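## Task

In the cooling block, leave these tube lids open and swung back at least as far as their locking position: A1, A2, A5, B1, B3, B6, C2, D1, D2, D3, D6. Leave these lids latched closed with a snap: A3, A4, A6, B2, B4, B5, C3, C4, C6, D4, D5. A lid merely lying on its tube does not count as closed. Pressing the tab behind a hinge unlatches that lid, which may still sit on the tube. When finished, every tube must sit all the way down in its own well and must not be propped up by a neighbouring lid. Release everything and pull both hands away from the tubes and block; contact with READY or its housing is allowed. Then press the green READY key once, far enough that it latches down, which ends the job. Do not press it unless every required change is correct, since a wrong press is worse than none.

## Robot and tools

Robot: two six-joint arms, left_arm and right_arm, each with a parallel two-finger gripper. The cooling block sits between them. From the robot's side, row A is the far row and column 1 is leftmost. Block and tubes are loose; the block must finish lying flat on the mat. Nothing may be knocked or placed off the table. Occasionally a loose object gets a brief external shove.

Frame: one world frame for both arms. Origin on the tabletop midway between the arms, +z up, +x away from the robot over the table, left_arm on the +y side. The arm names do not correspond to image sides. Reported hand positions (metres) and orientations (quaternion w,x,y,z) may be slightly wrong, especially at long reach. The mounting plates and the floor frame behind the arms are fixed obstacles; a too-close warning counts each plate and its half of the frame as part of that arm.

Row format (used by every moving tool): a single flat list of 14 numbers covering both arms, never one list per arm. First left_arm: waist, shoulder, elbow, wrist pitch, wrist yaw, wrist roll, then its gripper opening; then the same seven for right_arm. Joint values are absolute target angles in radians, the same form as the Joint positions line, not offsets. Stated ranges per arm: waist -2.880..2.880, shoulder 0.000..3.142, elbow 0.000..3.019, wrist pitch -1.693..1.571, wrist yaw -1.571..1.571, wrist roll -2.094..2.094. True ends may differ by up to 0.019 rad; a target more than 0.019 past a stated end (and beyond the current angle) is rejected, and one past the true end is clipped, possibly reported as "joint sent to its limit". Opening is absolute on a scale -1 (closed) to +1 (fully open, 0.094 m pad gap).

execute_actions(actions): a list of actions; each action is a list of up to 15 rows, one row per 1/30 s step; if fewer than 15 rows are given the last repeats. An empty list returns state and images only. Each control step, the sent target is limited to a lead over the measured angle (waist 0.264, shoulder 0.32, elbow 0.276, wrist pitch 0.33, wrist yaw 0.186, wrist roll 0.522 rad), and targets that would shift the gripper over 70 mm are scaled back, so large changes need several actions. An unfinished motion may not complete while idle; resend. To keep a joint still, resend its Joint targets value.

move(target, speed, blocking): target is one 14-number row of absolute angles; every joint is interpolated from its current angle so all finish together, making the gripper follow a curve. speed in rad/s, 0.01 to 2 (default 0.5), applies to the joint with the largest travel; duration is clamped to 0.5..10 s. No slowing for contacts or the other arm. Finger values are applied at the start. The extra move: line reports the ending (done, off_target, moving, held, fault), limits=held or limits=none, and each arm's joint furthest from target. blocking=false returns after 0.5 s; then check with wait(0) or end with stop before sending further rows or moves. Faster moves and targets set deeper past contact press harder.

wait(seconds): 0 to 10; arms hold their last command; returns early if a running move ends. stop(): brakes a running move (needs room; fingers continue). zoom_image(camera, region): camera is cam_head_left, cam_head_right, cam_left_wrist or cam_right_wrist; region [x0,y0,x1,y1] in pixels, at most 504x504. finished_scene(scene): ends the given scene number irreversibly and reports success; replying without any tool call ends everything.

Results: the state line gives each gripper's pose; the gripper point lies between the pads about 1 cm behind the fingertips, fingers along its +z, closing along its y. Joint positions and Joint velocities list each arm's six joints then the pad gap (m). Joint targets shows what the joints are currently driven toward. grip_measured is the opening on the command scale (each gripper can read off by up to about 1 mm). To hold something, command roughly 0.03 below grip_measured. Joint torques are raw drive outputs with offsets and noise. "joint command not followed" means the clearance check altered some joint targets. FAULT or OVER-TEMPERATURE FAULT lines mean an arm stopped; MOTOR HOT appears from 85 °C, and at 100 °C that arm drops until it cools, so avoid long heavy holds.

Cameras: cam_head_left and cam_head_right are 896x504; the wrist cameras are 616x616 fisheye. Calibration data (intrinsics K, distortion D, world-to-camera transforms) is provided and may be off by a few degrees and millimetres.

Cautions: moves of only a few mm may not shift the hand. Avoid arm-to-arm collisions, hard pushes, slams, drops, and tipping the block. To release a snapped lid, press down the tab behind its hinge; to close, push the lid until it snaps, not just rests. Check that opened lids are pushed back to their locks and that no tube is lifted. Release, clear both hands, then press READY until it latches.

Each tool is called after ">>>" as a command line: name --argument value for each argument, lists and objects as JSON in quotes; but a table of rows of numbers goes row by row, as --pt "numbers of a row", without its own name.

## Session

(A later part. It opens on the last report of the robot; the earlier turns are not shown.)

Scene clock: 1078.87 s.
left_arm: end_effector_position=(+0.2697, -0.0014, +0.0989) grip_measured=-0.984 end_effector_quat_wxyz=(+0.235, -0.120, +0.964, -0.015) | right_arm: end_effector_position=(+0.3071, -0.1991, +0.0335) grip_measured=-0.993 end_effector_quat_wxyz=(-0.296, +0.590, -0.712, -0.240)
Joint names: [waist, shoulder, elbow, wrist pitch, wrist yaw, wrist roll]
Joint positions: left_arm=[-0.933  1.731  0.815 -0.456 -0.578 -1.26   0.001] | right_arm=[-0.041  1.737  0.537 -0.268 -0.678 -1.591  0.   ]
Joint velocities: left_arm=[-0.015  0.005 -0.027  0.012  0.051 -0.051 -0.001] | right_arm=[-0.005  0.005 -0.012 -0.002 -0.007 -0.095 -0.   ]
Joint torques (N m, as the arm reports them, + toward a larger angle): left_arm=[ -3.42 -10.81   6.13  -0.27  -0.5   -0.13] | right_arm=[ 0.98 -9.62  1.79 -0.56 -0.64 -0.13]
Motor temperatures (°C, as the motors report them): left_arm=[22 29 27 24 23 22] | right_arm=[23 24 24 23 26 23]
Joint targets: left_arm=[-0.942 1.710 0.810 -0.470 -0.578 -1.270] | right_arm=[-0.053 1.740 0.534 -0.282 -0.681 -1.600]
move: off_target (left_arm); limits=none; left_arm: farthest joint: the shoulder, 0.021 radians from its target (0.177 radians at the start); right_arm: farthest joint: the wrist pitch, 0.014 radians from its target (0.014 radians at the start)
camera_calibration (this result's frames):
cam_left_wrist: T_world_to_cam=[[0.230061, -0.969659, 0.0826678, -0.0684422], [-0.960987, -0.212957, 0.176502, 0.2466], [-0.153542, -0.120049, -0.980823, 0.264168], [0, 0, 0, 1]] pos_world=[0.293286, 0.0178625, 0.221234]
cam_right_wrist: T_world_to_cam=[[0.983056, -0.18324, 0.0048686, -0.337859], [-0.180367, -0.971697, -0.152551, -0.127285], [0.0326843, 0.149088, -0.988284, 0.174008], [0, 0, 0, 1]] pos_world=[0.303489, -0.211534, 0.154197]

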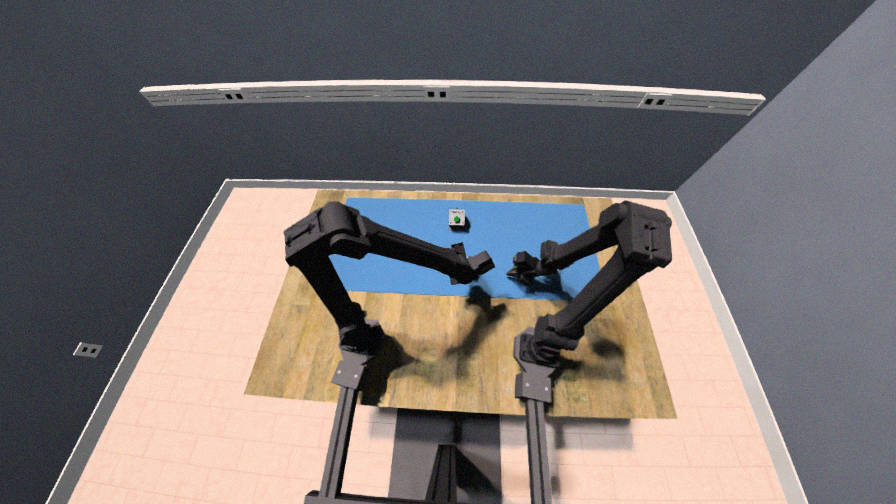

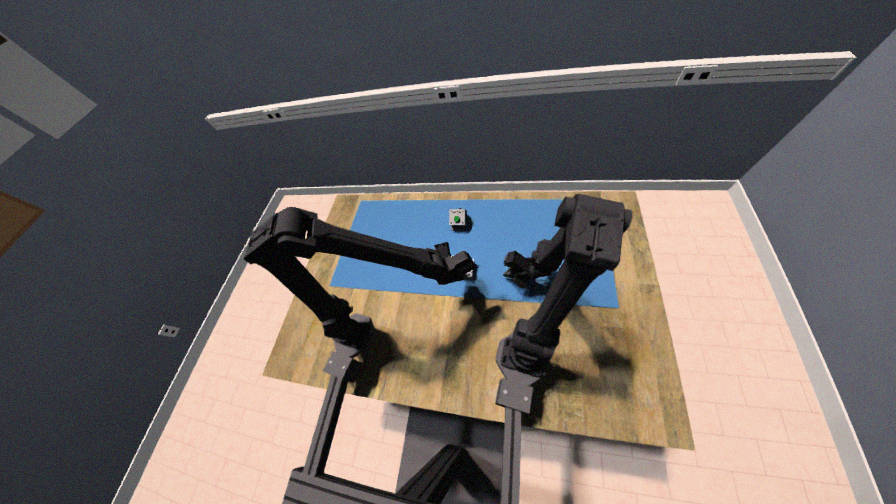

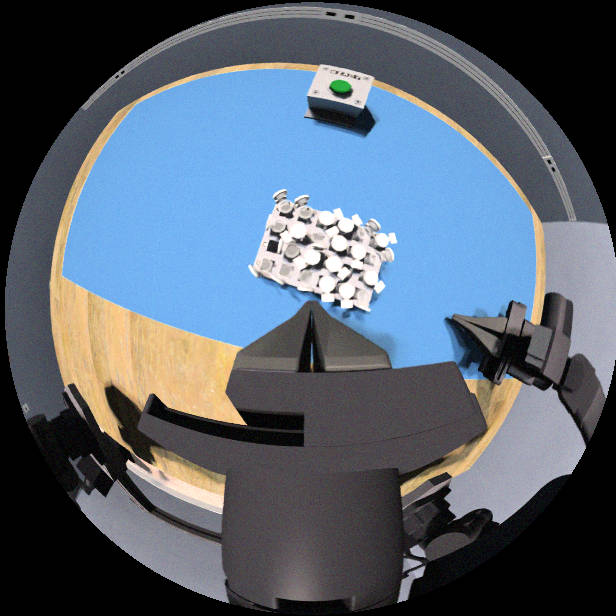

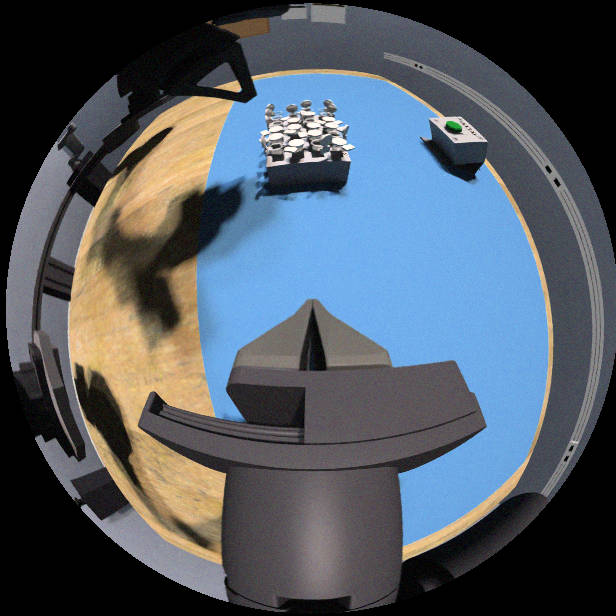

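>>> move --target '[-0.65,1.875,1.172,-0.832,-0.148,-0.81,-1,-0.053,1.74,0.534,-0.282,-0.681,-1.6,-1]' --speed 0.4

>>> zoom_image --camera "cam_left_wrist" --region '[220, 200, 400, 340]'

Scene clock: 1090.23 s.
left_arm: end_effector_position=(+0.3452, -0.0009, +0.0902) grip_measured=-0.984 end_effector_quat_wxyz=(+0.003, -0.009, +1.000, -0.002) | right_arm: end_effector_position=(+0.3071, -0.1991, +0.0335) grip_measured=-0.993 end_effector_quat_wxyz=(-0.296, +0.590, -0.712, -0.240)
Joint names: [waist, shoulder, elbow, wrist pitch, wrist yaw, wrist roll]
Joint positions: left_arm=[-0.648  1.857  1.131 -0.818 -0.152 -0.822  0.001] | right_arm=[-0.041  1.737  0.537 -0.268 -0.678 -1.591  0.   ]
Joint velocities: left_arm=[-0.005 -0.015 -0.002  0.007 -0.037  0.051  0.001] | right_arm=[-0.015 -0.005 -0.012 -0.007 -0.051  0.007  0.001]
Joint torques (N m, as the arm reports them, + toward a larger angle): left_arm=[ -3.16 -11.21  11.47  -0.58   0.06   0.1 ] | right_arm=[ 0.06 -9.28  1.92 -0.28 -0.71 -0.16]
Motor temperatures (°C, as the motors report them): left_arm=[22 29 27 24 23 22] | right_arm=[23 24 24 23 26 23]
Joint targets: left_arm=[-0.650 1.875 1.172 -0.832 -0.148 -0.810] | right_arm=[-0.053 1.740 0.534 -0.282 -0.681 -1.600]
move: off_target (left_arm); limits=none; left_arm: farthest joint: the elbow, 0.041 radians from its target (0.357 radians at the start); right_arm: farthest joint: the wrist pitch, 0.014 radians from its target (0.014 radians at the start)
camera_calibration (this result's frames):
cam_left_wrist: T_world_to_cam=[[0.0217008, -0.999764, 0.00015662, -0.00524368], [-0.802567, -0.0173271, 0.59631, 0.228425], [-0.596167, -0.0130661, -0.802754, 0.404132], [0, 0, 0, 1]] pos_world=[0.424371, 0.00399594, 0.188207]
cam_right_wrist: T_world_to_cam=[[0.983056, -0.18324, 0.0048686, -0.337859], [-0.180367, -0.971697, -0.152551, -0.127285], [0.0326843, 0.149088, -0.988284, 0.174008], [0, 0, 0, 1]] pos_world=[0.303489, -0.211534, 0.154197]

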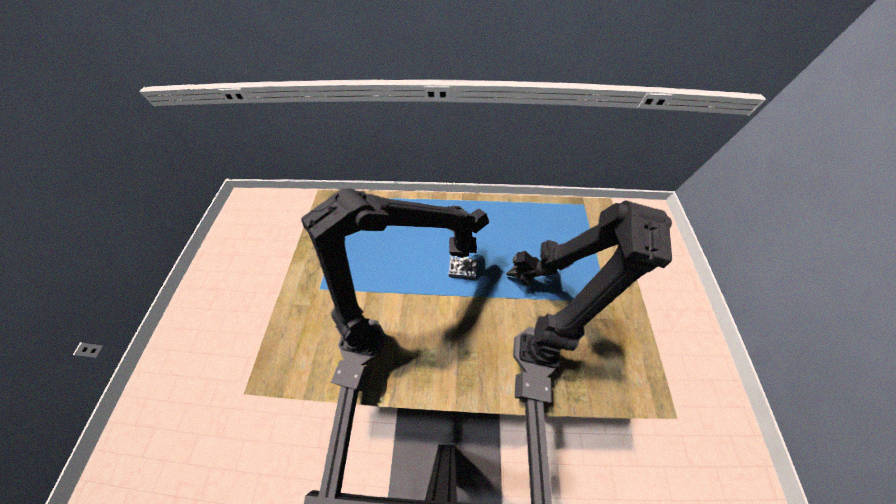

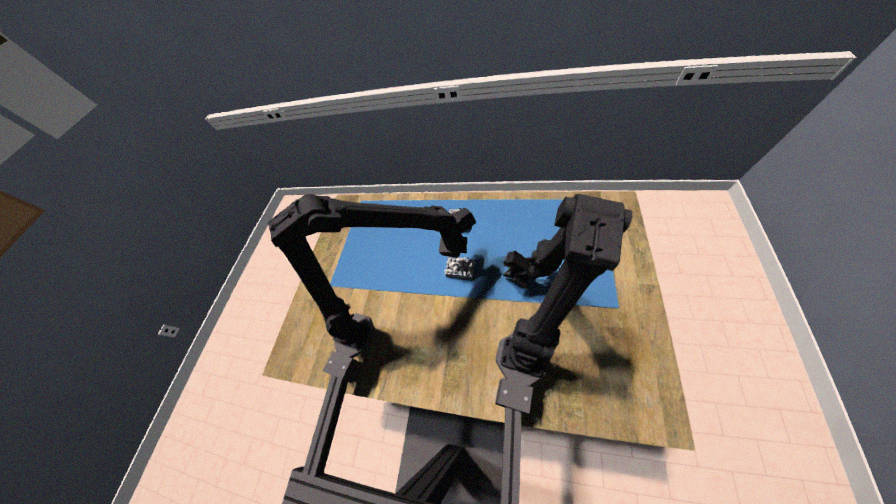

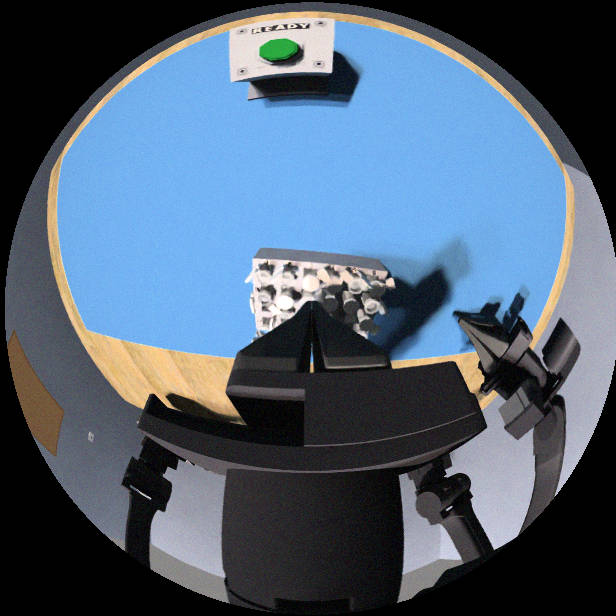

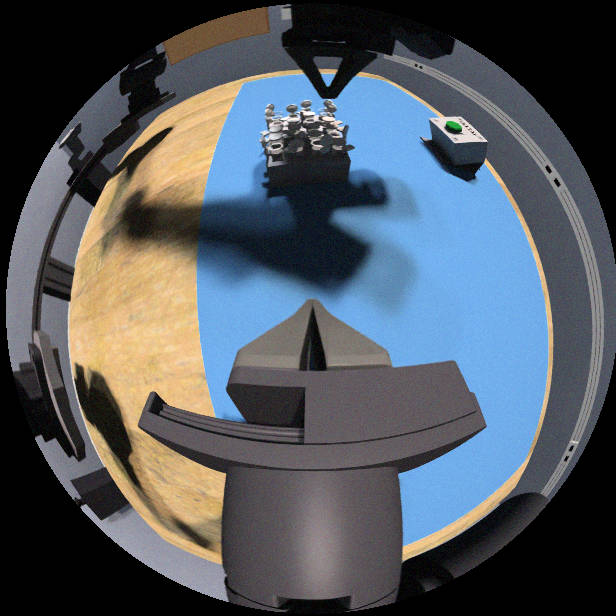

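Region (220, 200, 400, 340) of cam_left_wrist's 616x616 image, scaled by 2.800, with more detail than that image has.

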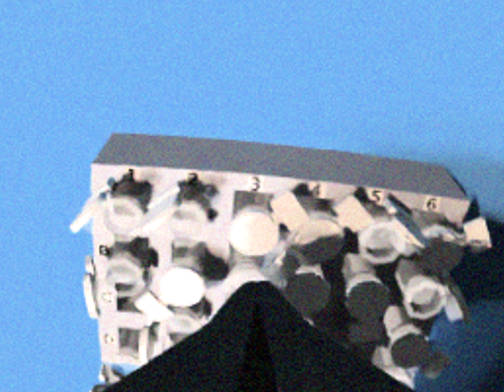

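>>> move --target '[-0.65,1.92,1.135,-0.832,-0.148,-0.81,-1,-0.053,1.74,0.534,-0.282,-0.681,-1.6,-1]' --speed 0.08

>>> zoom_image --camera "cam_right_wrist" --region '[255, 80, 355, 160]'

Scene clock: 1096.47 s.
left_arm: end_effector_position=(+0.3373, +0.0027, +0.0690) grip_measured=-0.984 end_effector_quat_wxyz=(-0.013, -0.005, +1.000, +0.015) | right_arm: end_effector_position=(+0.3071, -0.1991, +0.0335) grip_measured=-0.993 end_effector_quat_wxyz=(-0.296, +0.590, -0.712, -0.240)
Joint names: [waist, shoulder, elbow, wrist pitch, wrist yaw, wrist roll]
Joint positions: left_arm=[-0.648  1.904  1.131 -0.818 -0.152 -0.821  0.001] | right_arm=[-0.041  1.737  0.537 -0.268 -0.678 -1.591  0.   ]
Joint velocities: left_arm=[-0.005 -0.005 -0.002 -0.017 -0.081  0.007  0.   ] | right_arm=[ 0.005 -0.005 -0.002  0.002 -0.125 -0.007 -0.001]
Joint torques (N m, as the arm reports them, + toward a larger angle): left_arm=[ -3.69 -11.67   7.48  -0.68   0.05   0.12] | right_arm=[  0.73 -10.33   1.74  -0.43  -0.62  -0.13]
Motor temperatures (°C, as the motors report them): left_arm=[22 29 28 24 23 22] | right_arm=[23 24 24 23 26 23]
Joint targets: left_arm=[-0.650 1.920 1.135 -0.832 -0.148 -0.810] | right_arm=[-0.053 1.740 0.534 -0.282 -0.681 -1.600]
move: done; limits=none; left_arm: farthest joint: the shoulder, 0.016 radians from its target (0.063 radians at the start); right_arm: farthest joint: the wrist pitch, 0.014 radians from its target (0.014 radians at the start)
camera_calibration (this result's frames):
cam_left_wrist: T_world_to_cam=[[0.0133693, -0.999339, -0.0338073, 0.00368989], [-0.783161, -0.0314862, 0.621022, 0.226554], [-0.621676, 0.0181739, -0.783064, 0.389585], [0, 0, 0, 1]] pos_world=[0.419574, 0.00374049, 0.164499]
cam_right_wrist: T_world_to_cam=[[0.983056, -0.18324, 0.0048686, -0.337859], [-0.180367, -0.971697, -0.152551, -0.127285], [0.0326843, 0.149088, -0.988284, 0.174008], [0, 0, 0, 1]] pos_world=[0.303489, -0.211534, 0.154197]

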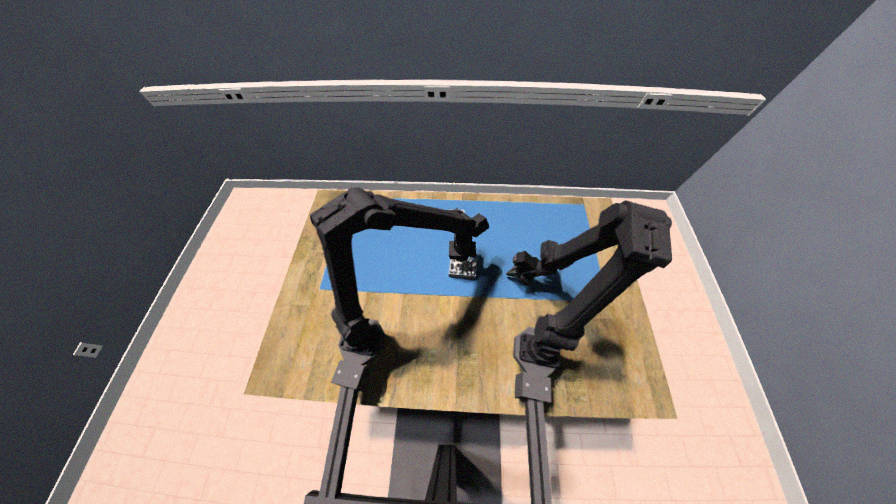

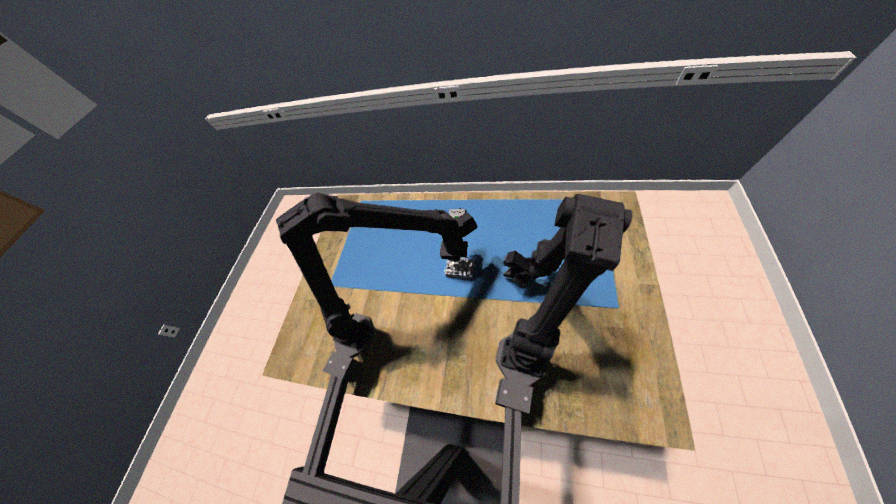

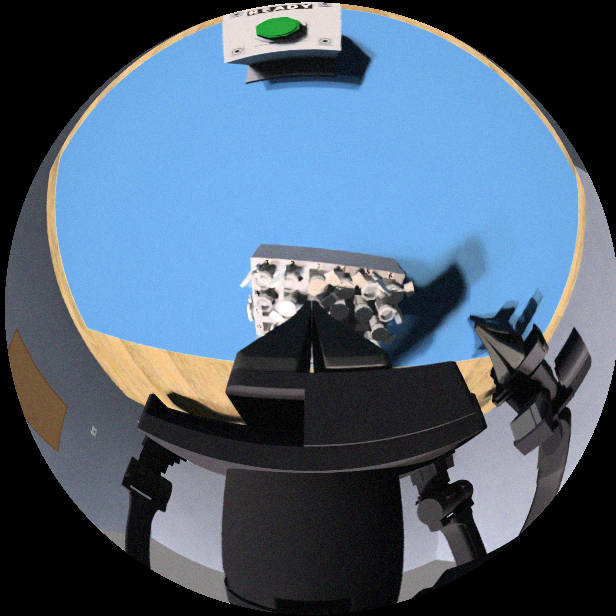

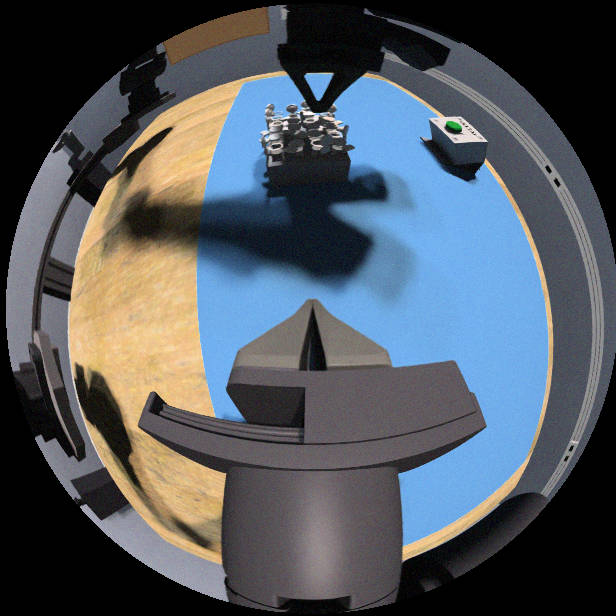

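Region (255, 80, 355, 160) of cam_right_wrist's 616x616 image, scaled by 5.040, with more detail than that image has; it fills the top 403 rows of this view, and the rest is white.

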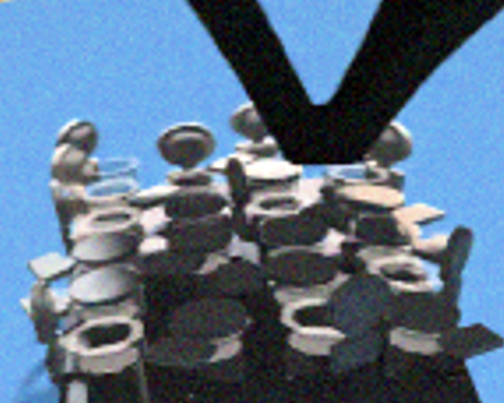

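>>> move --target '[-0.65,1.931,1.135,-0.832,-0.148,-0.81,-1,-0.053,1.74,0.534,-0.282,-0.681,-1.6,-1]' --speed 0.05

>>> move --target '[-0.679,1.933,1.135,-0.85,-0.148,-0.81,-1,-0.053,1.74,0.534,-0.282,-0.681,-1.6,-1]' --speed 0.04

>>> zoom_image --camera "cam_right_wrist" --region '[255, 80, 355, 160]'

Scene clock: 1104.70 s.
left_arm: end_effector_position=(+0.3356, +0.0035, +0.0647) grip_measured=-0.984 end_effector_quat_wxyz=(-0.016, -0.005, +1.000, +0.018) | right_arm: end_effector_position=(+0.3071, -0.1991, +0.0335) grip_measured=-0.993 end_effector_quat_wxyz=(-0.296, +0.590, -0.712, -0.240)
Joint names: [waist, shoulder, elbow, wrist pitch, wrist yaw, wrist roll]
Joint positions: left_arm=[-0.648  1.913  1.131 -0.818 -0.152 -0.821  0.001] | right_arm=[-0.041  1.737  0.537 -0.268 -0.678 -1.591  0.   ]
Joint velocities: left_arm=[-0.005 -0.005  0.002  0.012 -0.037 -0.051 -0.001] | right_arm=[-0.005  0.005  0.002 -0.022  0.022 -0.007  0.001]
Joint torques (N m, as the arm reports them, + toward a larger angle): left_arm=[ -3.51 -11.68   7.24  -0.68   0.04   0.11] | right_arm=[ 0.17 -9.61  1.66 -0.51 -0.63 -0.15]
Motor temperatures (°C, as the motors report them): left_arm=[22 29 27 24 23 22] | right_arm=[23 24 24 23 26 23]
Joint targets: left_arm=[-0.650 1.931 1.135 -0.832 -0.148 -0.810] | right_arm=[-0.053 1.740 0.534 -0.282 -0.681 -1.600]
move: done; limits=none; left_arm: farthest joint: the shoulder, 0.018 radians from its target (0.027 radians at the start); right_arm: farthest joint: the wrist pitch, 0.014 radians from its target (0.014 radians at the start)
camera_calibration (this result's frames):
cam_left_wrist: T_world_to_cam=[[0.0116981, -0.999104, -0.0406757, 0.00539874], [-0.77913, -0.0346046, 0.625907, 0.226244], [-0.626754, 0.0243698, -0.778836, 0.386587], [0, 0, 0, 1]] pos_world=[0.418506, 0.00380196, 0.1597]
cam_right_wrist: T_world_to_cam=[[0.983056, -0.18324, 0.0048686, -0.337859], [-0.180367, -0.971697, -0.152551, -0.127285], [0.0326843, 0.149088, -0.988284, 0.174008], [0, 0, 0, 1]] pos_world=[0.303489, -0.211534, 0.154197]

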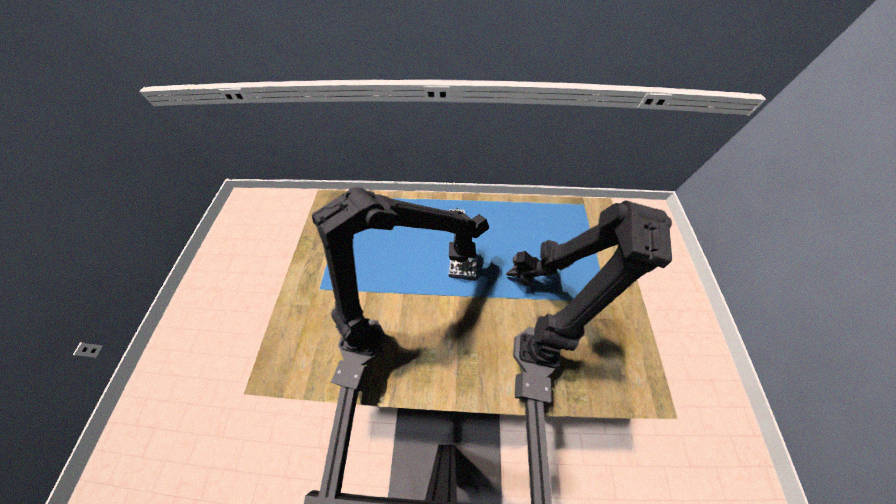

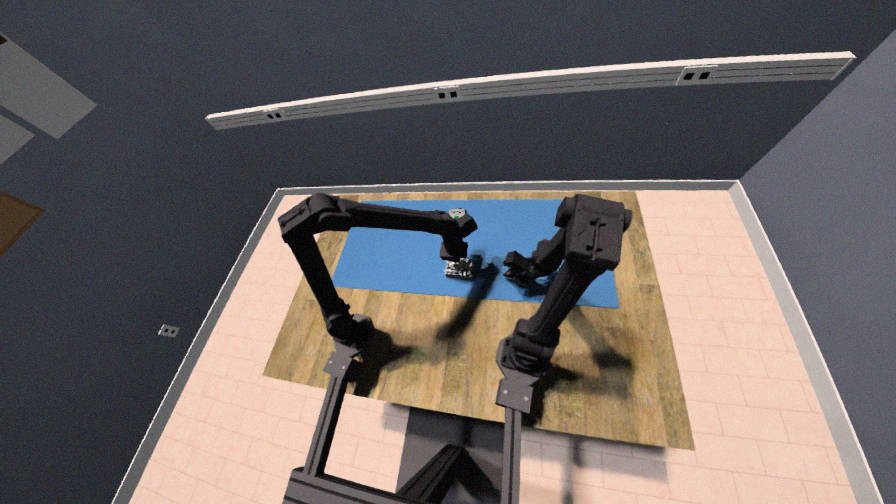

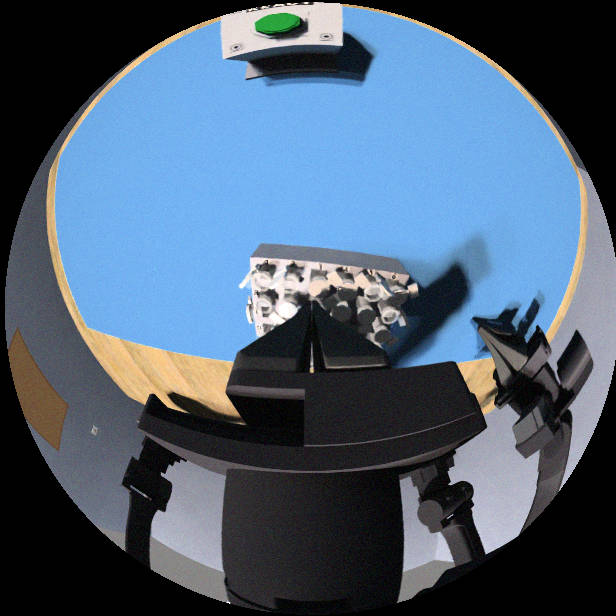

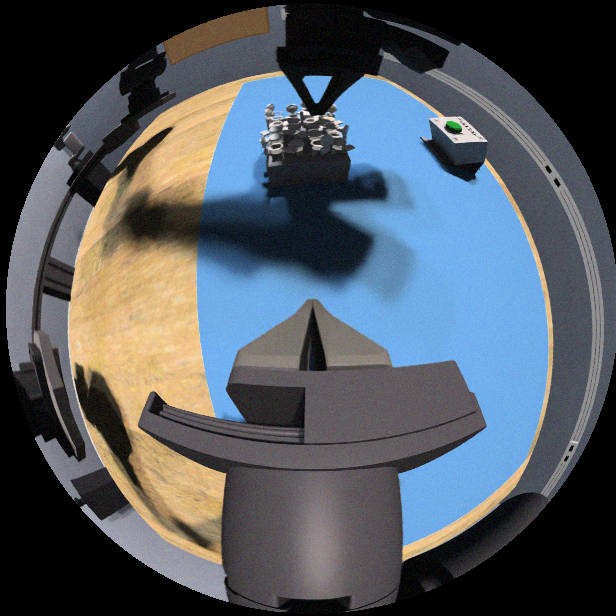

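Scene clock: 1105.73 s.
left_arm: end_effector_position=(+0.3307, +0.0019, +0.0655) grip_measured=-0.984 end_effector_quat_wxyz=(-0.019, +0.001, +1.000, +0.021) | right_arm: end_effector_position=(+0.3071, -0.1991, +0.0335) grip_measured=-0.993 end_effector_quat_wxyz=(-0.296, +0.590, -0.712, -0.240)
Joint names: [waist, shoulder, elbow, wrist pitch, wrist yaw, wrist roll]
Joint positions: left_arm=[-0.658  1.913  1.131 -0.828 -0.152 -0.821  0.001] | right_arm=[-0.041  1.737  0.537 -0.268 -0.678 -1.591  0.   ]
Joint velocities: left_arm=[-0.005 -0.005 -0.017 -0.002  0.007  0.022  0.   ] | right_arm=[-0.015 -0.005 -0.007 -0.002 -0.022  0.051 -0.001]
Joint torques (N m, as the arm reports them, + toward a larger angle): left_arm=[ -5.07 -11.14   7.32  -0.92   0.05   0.12] | right_arm=[  0.74 -10.33   1.67  -0.47  -0.63  -0.17]
Motor temperatures (°C, as the motors report them): left_arm=[22 29 27 24 23 22] | right_arm=[23 24 24 23 26 23]
Joint targets: left_arm=[-0.679 1.933 1.135 -0.850 -0.148 -0.810] | right_arm=[-0.053 1.740 0.534 -0.282 -0.681 -1.600]
move: off_target (left_arm); limits=none; left_arm: farthest joint: the wrist pitch, 0.022 radians from its target (0.032 radians at the start); right_arm: farthest joint: the wrist pitch, 0.014 radians from its target (0.014 radians at the start)
camera_calibration (this result's frames):
cam_left_wrist: T_world_to_cam=[[0.000161611, -0.998913, -0.0466038, 0.00805471], [-0.775805, -0.029531, 0.630281, 0.220492], [-0.630973, 0.0360536, -0.774967, 0.385353], [0, 0, 0, 1]] pos_world=[0.414205, 0.000663942, 0.160039]
cam_right_wrist: T_world_to_cam=[[0.983056, -0.18324, 0.0048686, -0.337859], [-0.180367, -0.971697, -0.152551, -0.127285], [0.0326843, 0.149088, -0.988284, 0.174008], [0, 0, 0, 1]] pos_world=[0.303489, -0.211534, 0.154197]

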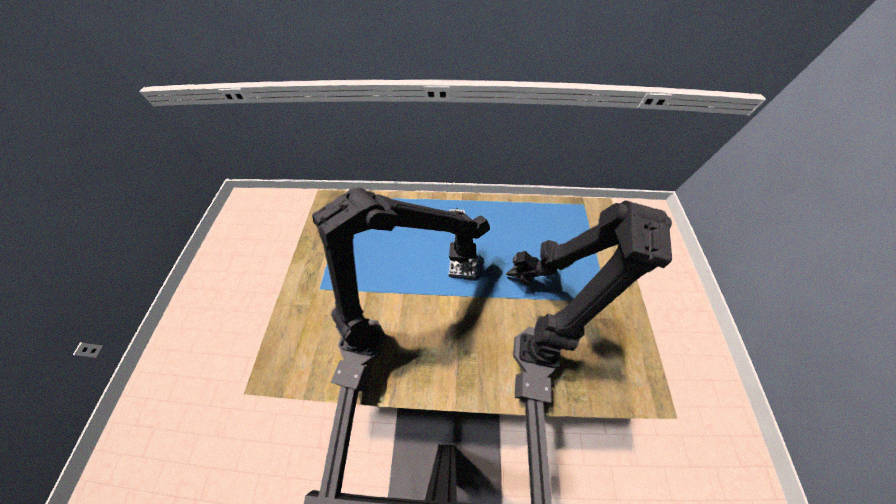

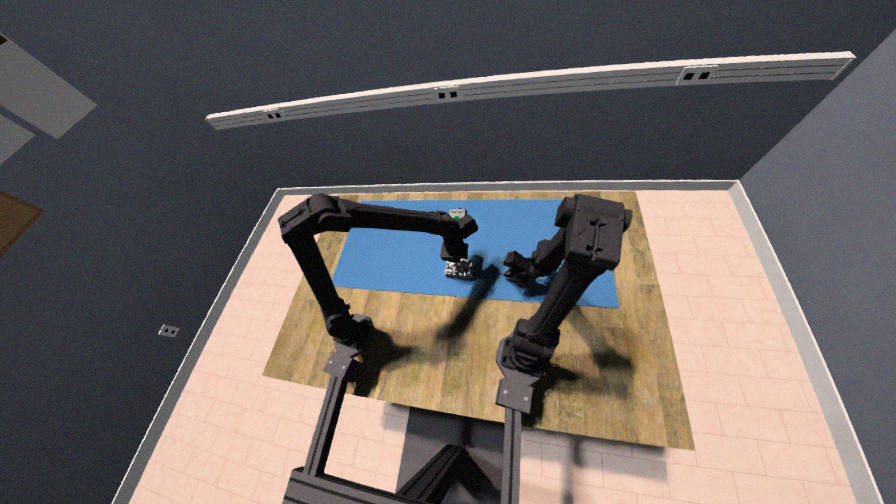

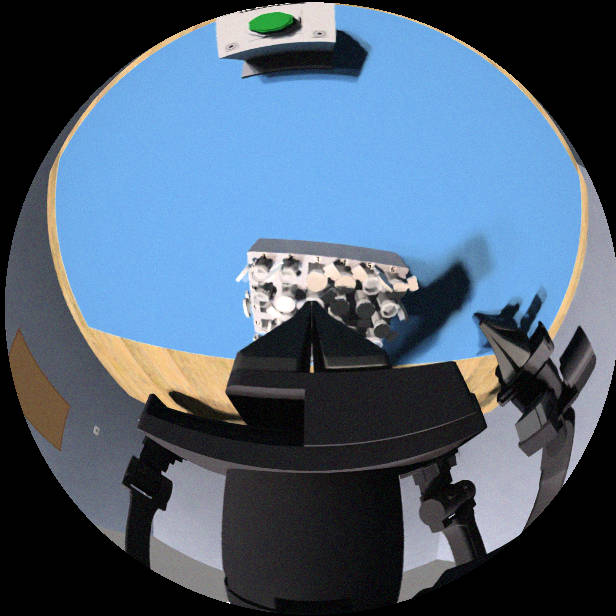

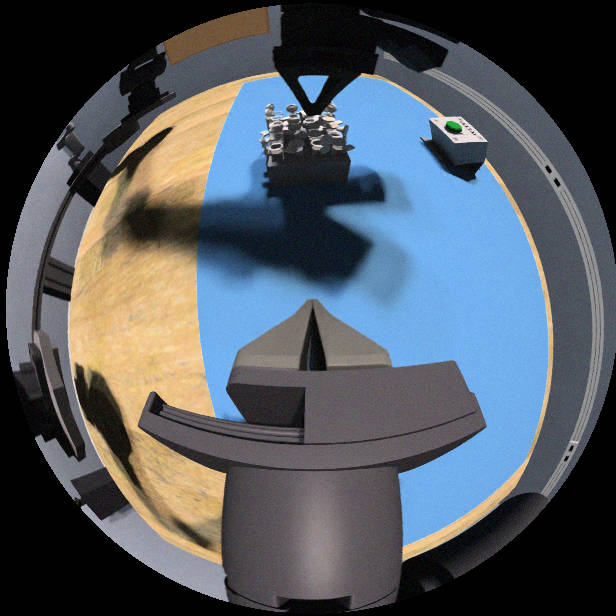

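Region (255, 80, 355, 160) of cam_right_wrist's 616x616 image, scaled by 5.040, with more detail than that image has; it fills the top 403 rows of this view, and the rest is white.

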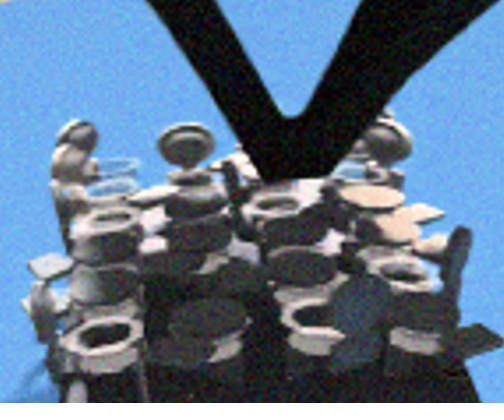

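>>> move --target '[-0.645,1.84,1.135,-0.82,-0.148,-0.81,-1,-0.053,1.74,0.534,-0.282,-0.681,-1.6,-1]' --speed 0.12

>>> zoom_image --camera "cam_right_wrist" --region '[255, 80, 355, 160]'

>>> move --target '[-0.599,1.805,1.045,-0.755,-0.148,-0.76,-1,-0.053,1.74,0.534,-0.282,-0.681,-1.6,-1]' --speed 0.12

>>> zoom_image --camera "cam_left_wrist" --region '[250, 230, 390, 340]'

Scene clock: 1126.57 s.
left_arm: end_effector_position=(+0.3400, -0.0002, +0.0854) grip_measured=-0.984 end_effector_quat_wxyz=(-0.003, -0.005, +1.000, +0.005) | right_arm: end_effector_position=(+0.3071, -0.1991, +0.0335) grip_measured=-0.993 end_effector_quat_wxyz=(-0.296, +0.590, -0.712, -0.240)
Joint names: [waist, shoulder, elbow, wrist pitch, wrist yaw, wrist roll]
Joint positions: left_arm=[-0.654  1.868  1.131 -0.828 -0.153 -0.821  0.001] | right_arm=[-0.041  1.737  0.537 -0.268 -0.678 -1.591  0.   ]
Joint velocities: left_arm=[-0.005  0.005  0.002  0.007  0.022  0.022  0.   ] | right_arm=[ 0.005  0.005 -0.002  0.007 -0.007  0.007 -0.001]
Joint torques (N m, as the arm reports them, + toward a larger angle): left_arm=[ -2.89 -14.57   7.63   0.12   0.06   0.12] | right_arm=[ 1.15 -9.87  1.78 -0.64 -0.66 -0.17]
Motor temperatures (°C, as the motors report them): left_arm=[22 29 27 24 23 22] | right_arm=[23 24 24 23 26 23]
Joint targets: left_arm=[-0.645 1.840 1.135 -0.820 -0.148 -0.810] | right_arm=[-0.053 1.740 0.534 -0.282 -0.681 -1.600]
move: off_target (left_arm); limits=none; left_arm: farthest joint: the shoulder, 0.028 radians from its target (0.073 radians at the start); right_arm: farthest joint: the wrist pitch, 0.014 radians from its target (0.014 radians at the start)
camera_calibration (this result's frames):
cam_left_wrist: T_world_to_cam=[[0.0123556, -0.999812, -0.0149481, 0.0000776779], [-0.794398, -0.0188939, 0.607103, 0.223393], [-0.607271, 0.00437362, -0.794482, 0.400232], [0, 0, 0, 1]] pos_world=[0.420511, 0.00254796, 0.182356]
cam_right_wrist: T_world_to_cam=[[0.983056, -0.18324, 0.0048686, -0.337859], [-0.180367, -0.971697, -0.152551, -0.127285], [0.0326843, 0.149088, -0.988284, 0.174008], [0, 0, 0, 1]] pos_world=[0.303489, -0.211534, 0.154197]

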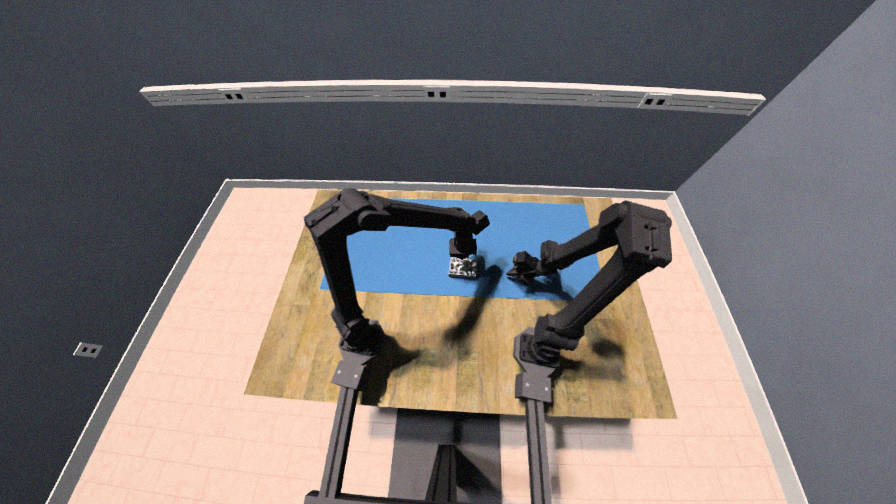

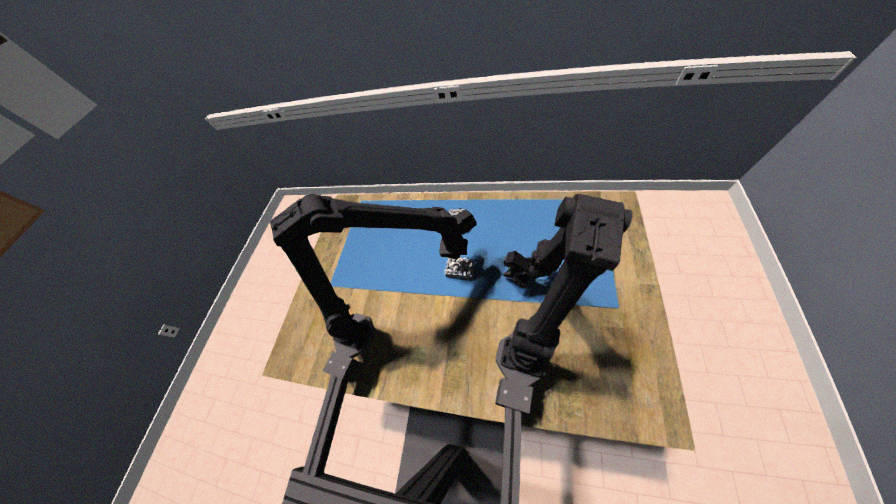

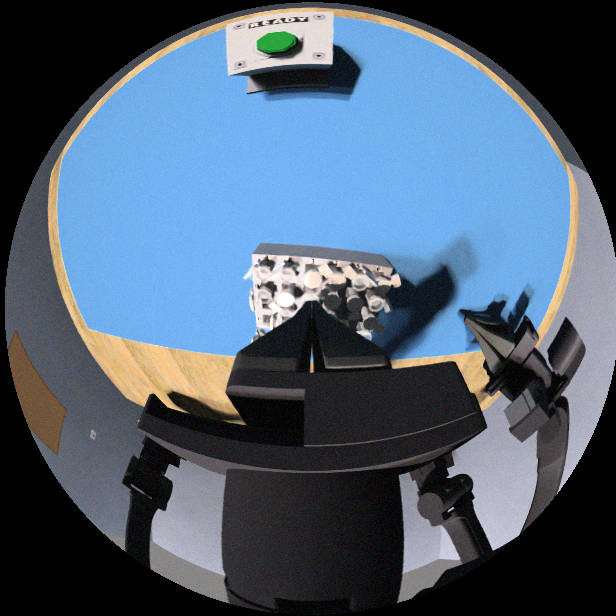

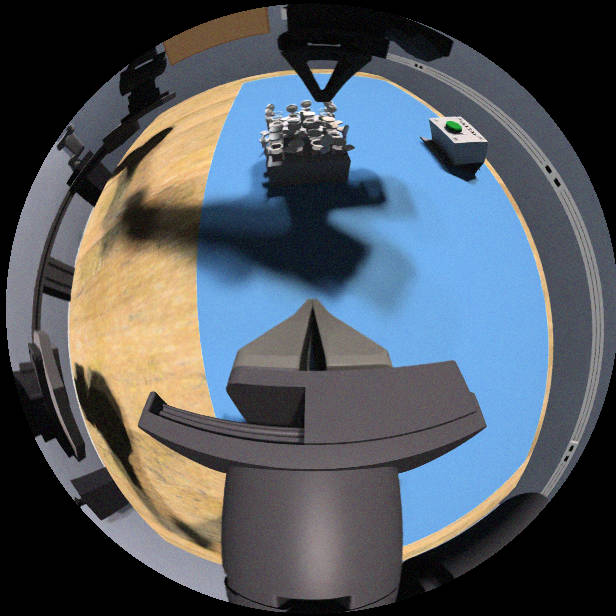

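Region (255, 80, 355, 160) of cam_right_wrist's 616x616 image, scaled by 5.040, with more detail than that image has; it fills the top 403 rows of this view, and the rest is white.

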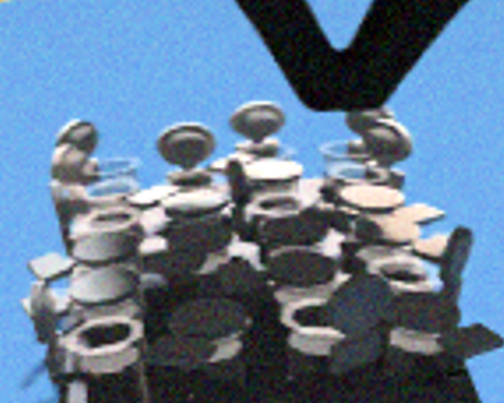

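Scene clock: 1127.77 s.
left_arm: end_effector_position=(+0.3383, +0.0317, +0.0742) grip_measured=-0.984 end_effector_quat_wxyz=(-0.003, -0.004, +1.000, +0.006) | right_arm: end_effector_position=(+0.3071, -0.1991, +0.0335) grip_measured=-0.993 end_effector_quat_wxyz=(-0.296, +0.590, -0.712, -0.240)
Joint names: [waist, shoulder, elbow, wrist pitch, wrist yaw, wrist roll]
Joint positions: left_arm=[-0.605  1.837  1.049 -0.771 -0.153 -0.771  0.001] | right_arm=[-0.041  1.737  0.537 -0.268 -0.678 -1.591  0.   ]
Joint velocities: left_arm=[ 0.005  0.005  0.027  0.002 -0.037  0.007  0.002] | right_arm=[-0.005  0.005 -0.017 -0.002 -0.051 -0.022  0.   ]
Joint torques (N m, as the arm reports them, + toward a larger angle): left_arm=[ -3.13 -14.18   6.53   0.5    0.06   0.12] | right_arm=[ 0.99 -9.62  1.65 -0.33 -0.69 -0.18]
Motor temperatures (°C, as the motors report them): left_arm=[22 29 27 24 23 22] | right_arm=[23 24 24 23 26 23]
Joint targets: left_arm=[-0.599 1.805 1.045 -0.755 -0.148 -0.760] | right_arm=[-0.053 1.740 0.534 -0.282 -0.681 -1.600]
move: off_target (left_arm); limits=none; left_arm: farthest joint: the shoulder, 0.032 radians from its target (0.063 radians at the start); right_arm: farthest joint: the wrist pitch, 0.014 radians from its target (0.014 radians at the start)
camera_calibration (this result's frames):
cam_left_wrist: T_world_to_cam=[[0.0117456, -0.999813, -0.0153939, 0.032063], [-0.794502, -0.0186791, 0.606974, 0.229485], [-0.607148, 0.00510125, -0.794573, 0.390111], [0, 0, 0, 1]] pos_world=[0.418804, 0.0343536, 0.171173]
cam_right_wrist: T_world_to_cam=[[0.983056, -0.18324, 0.0048686, -0.337859], [-0.180367, -0.971697, -0.152551, -0.127285], [0.0326843, 0.149088, -0.988284, 0.174008], [0, 0, 0, 1]] pos_world=[0.303489, -0.211534, 0.154197]

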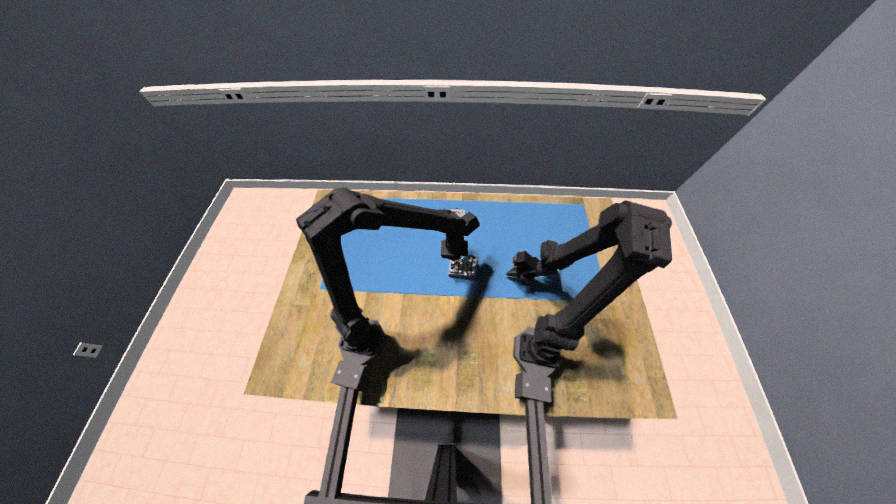

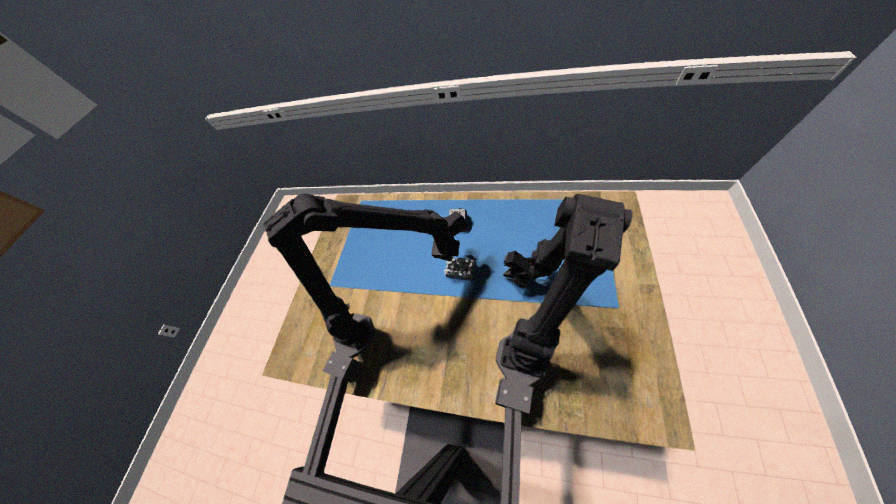

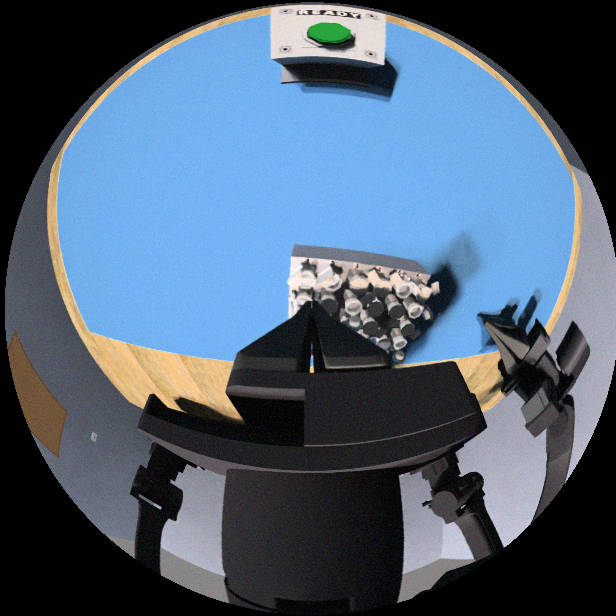

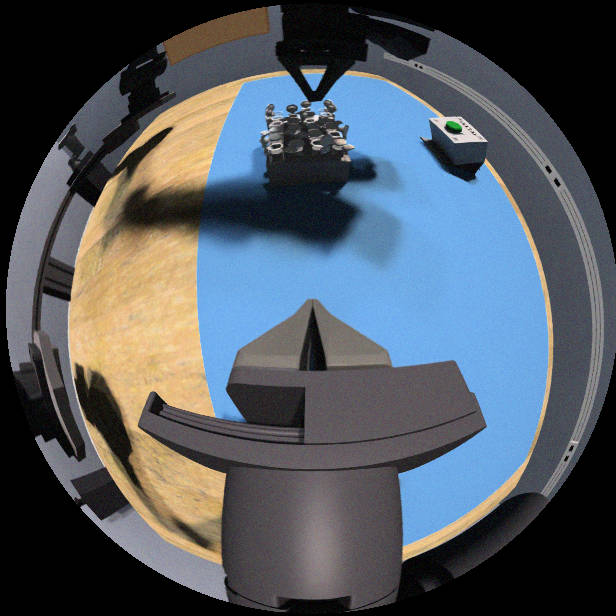

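Region (250, 230, 390, 340) of cam_left_wrist's 616x616 image, scaled by 3.600, with more detail than that image has; it fills the top 396 rows of this view, and the rest is white.

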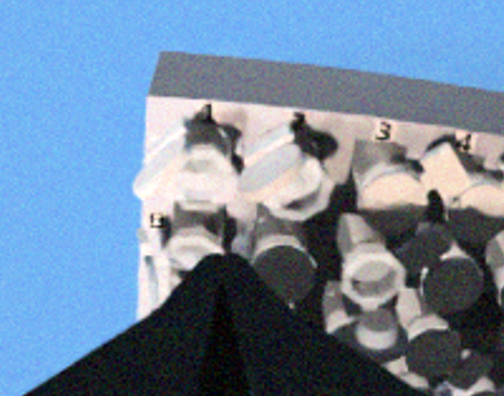

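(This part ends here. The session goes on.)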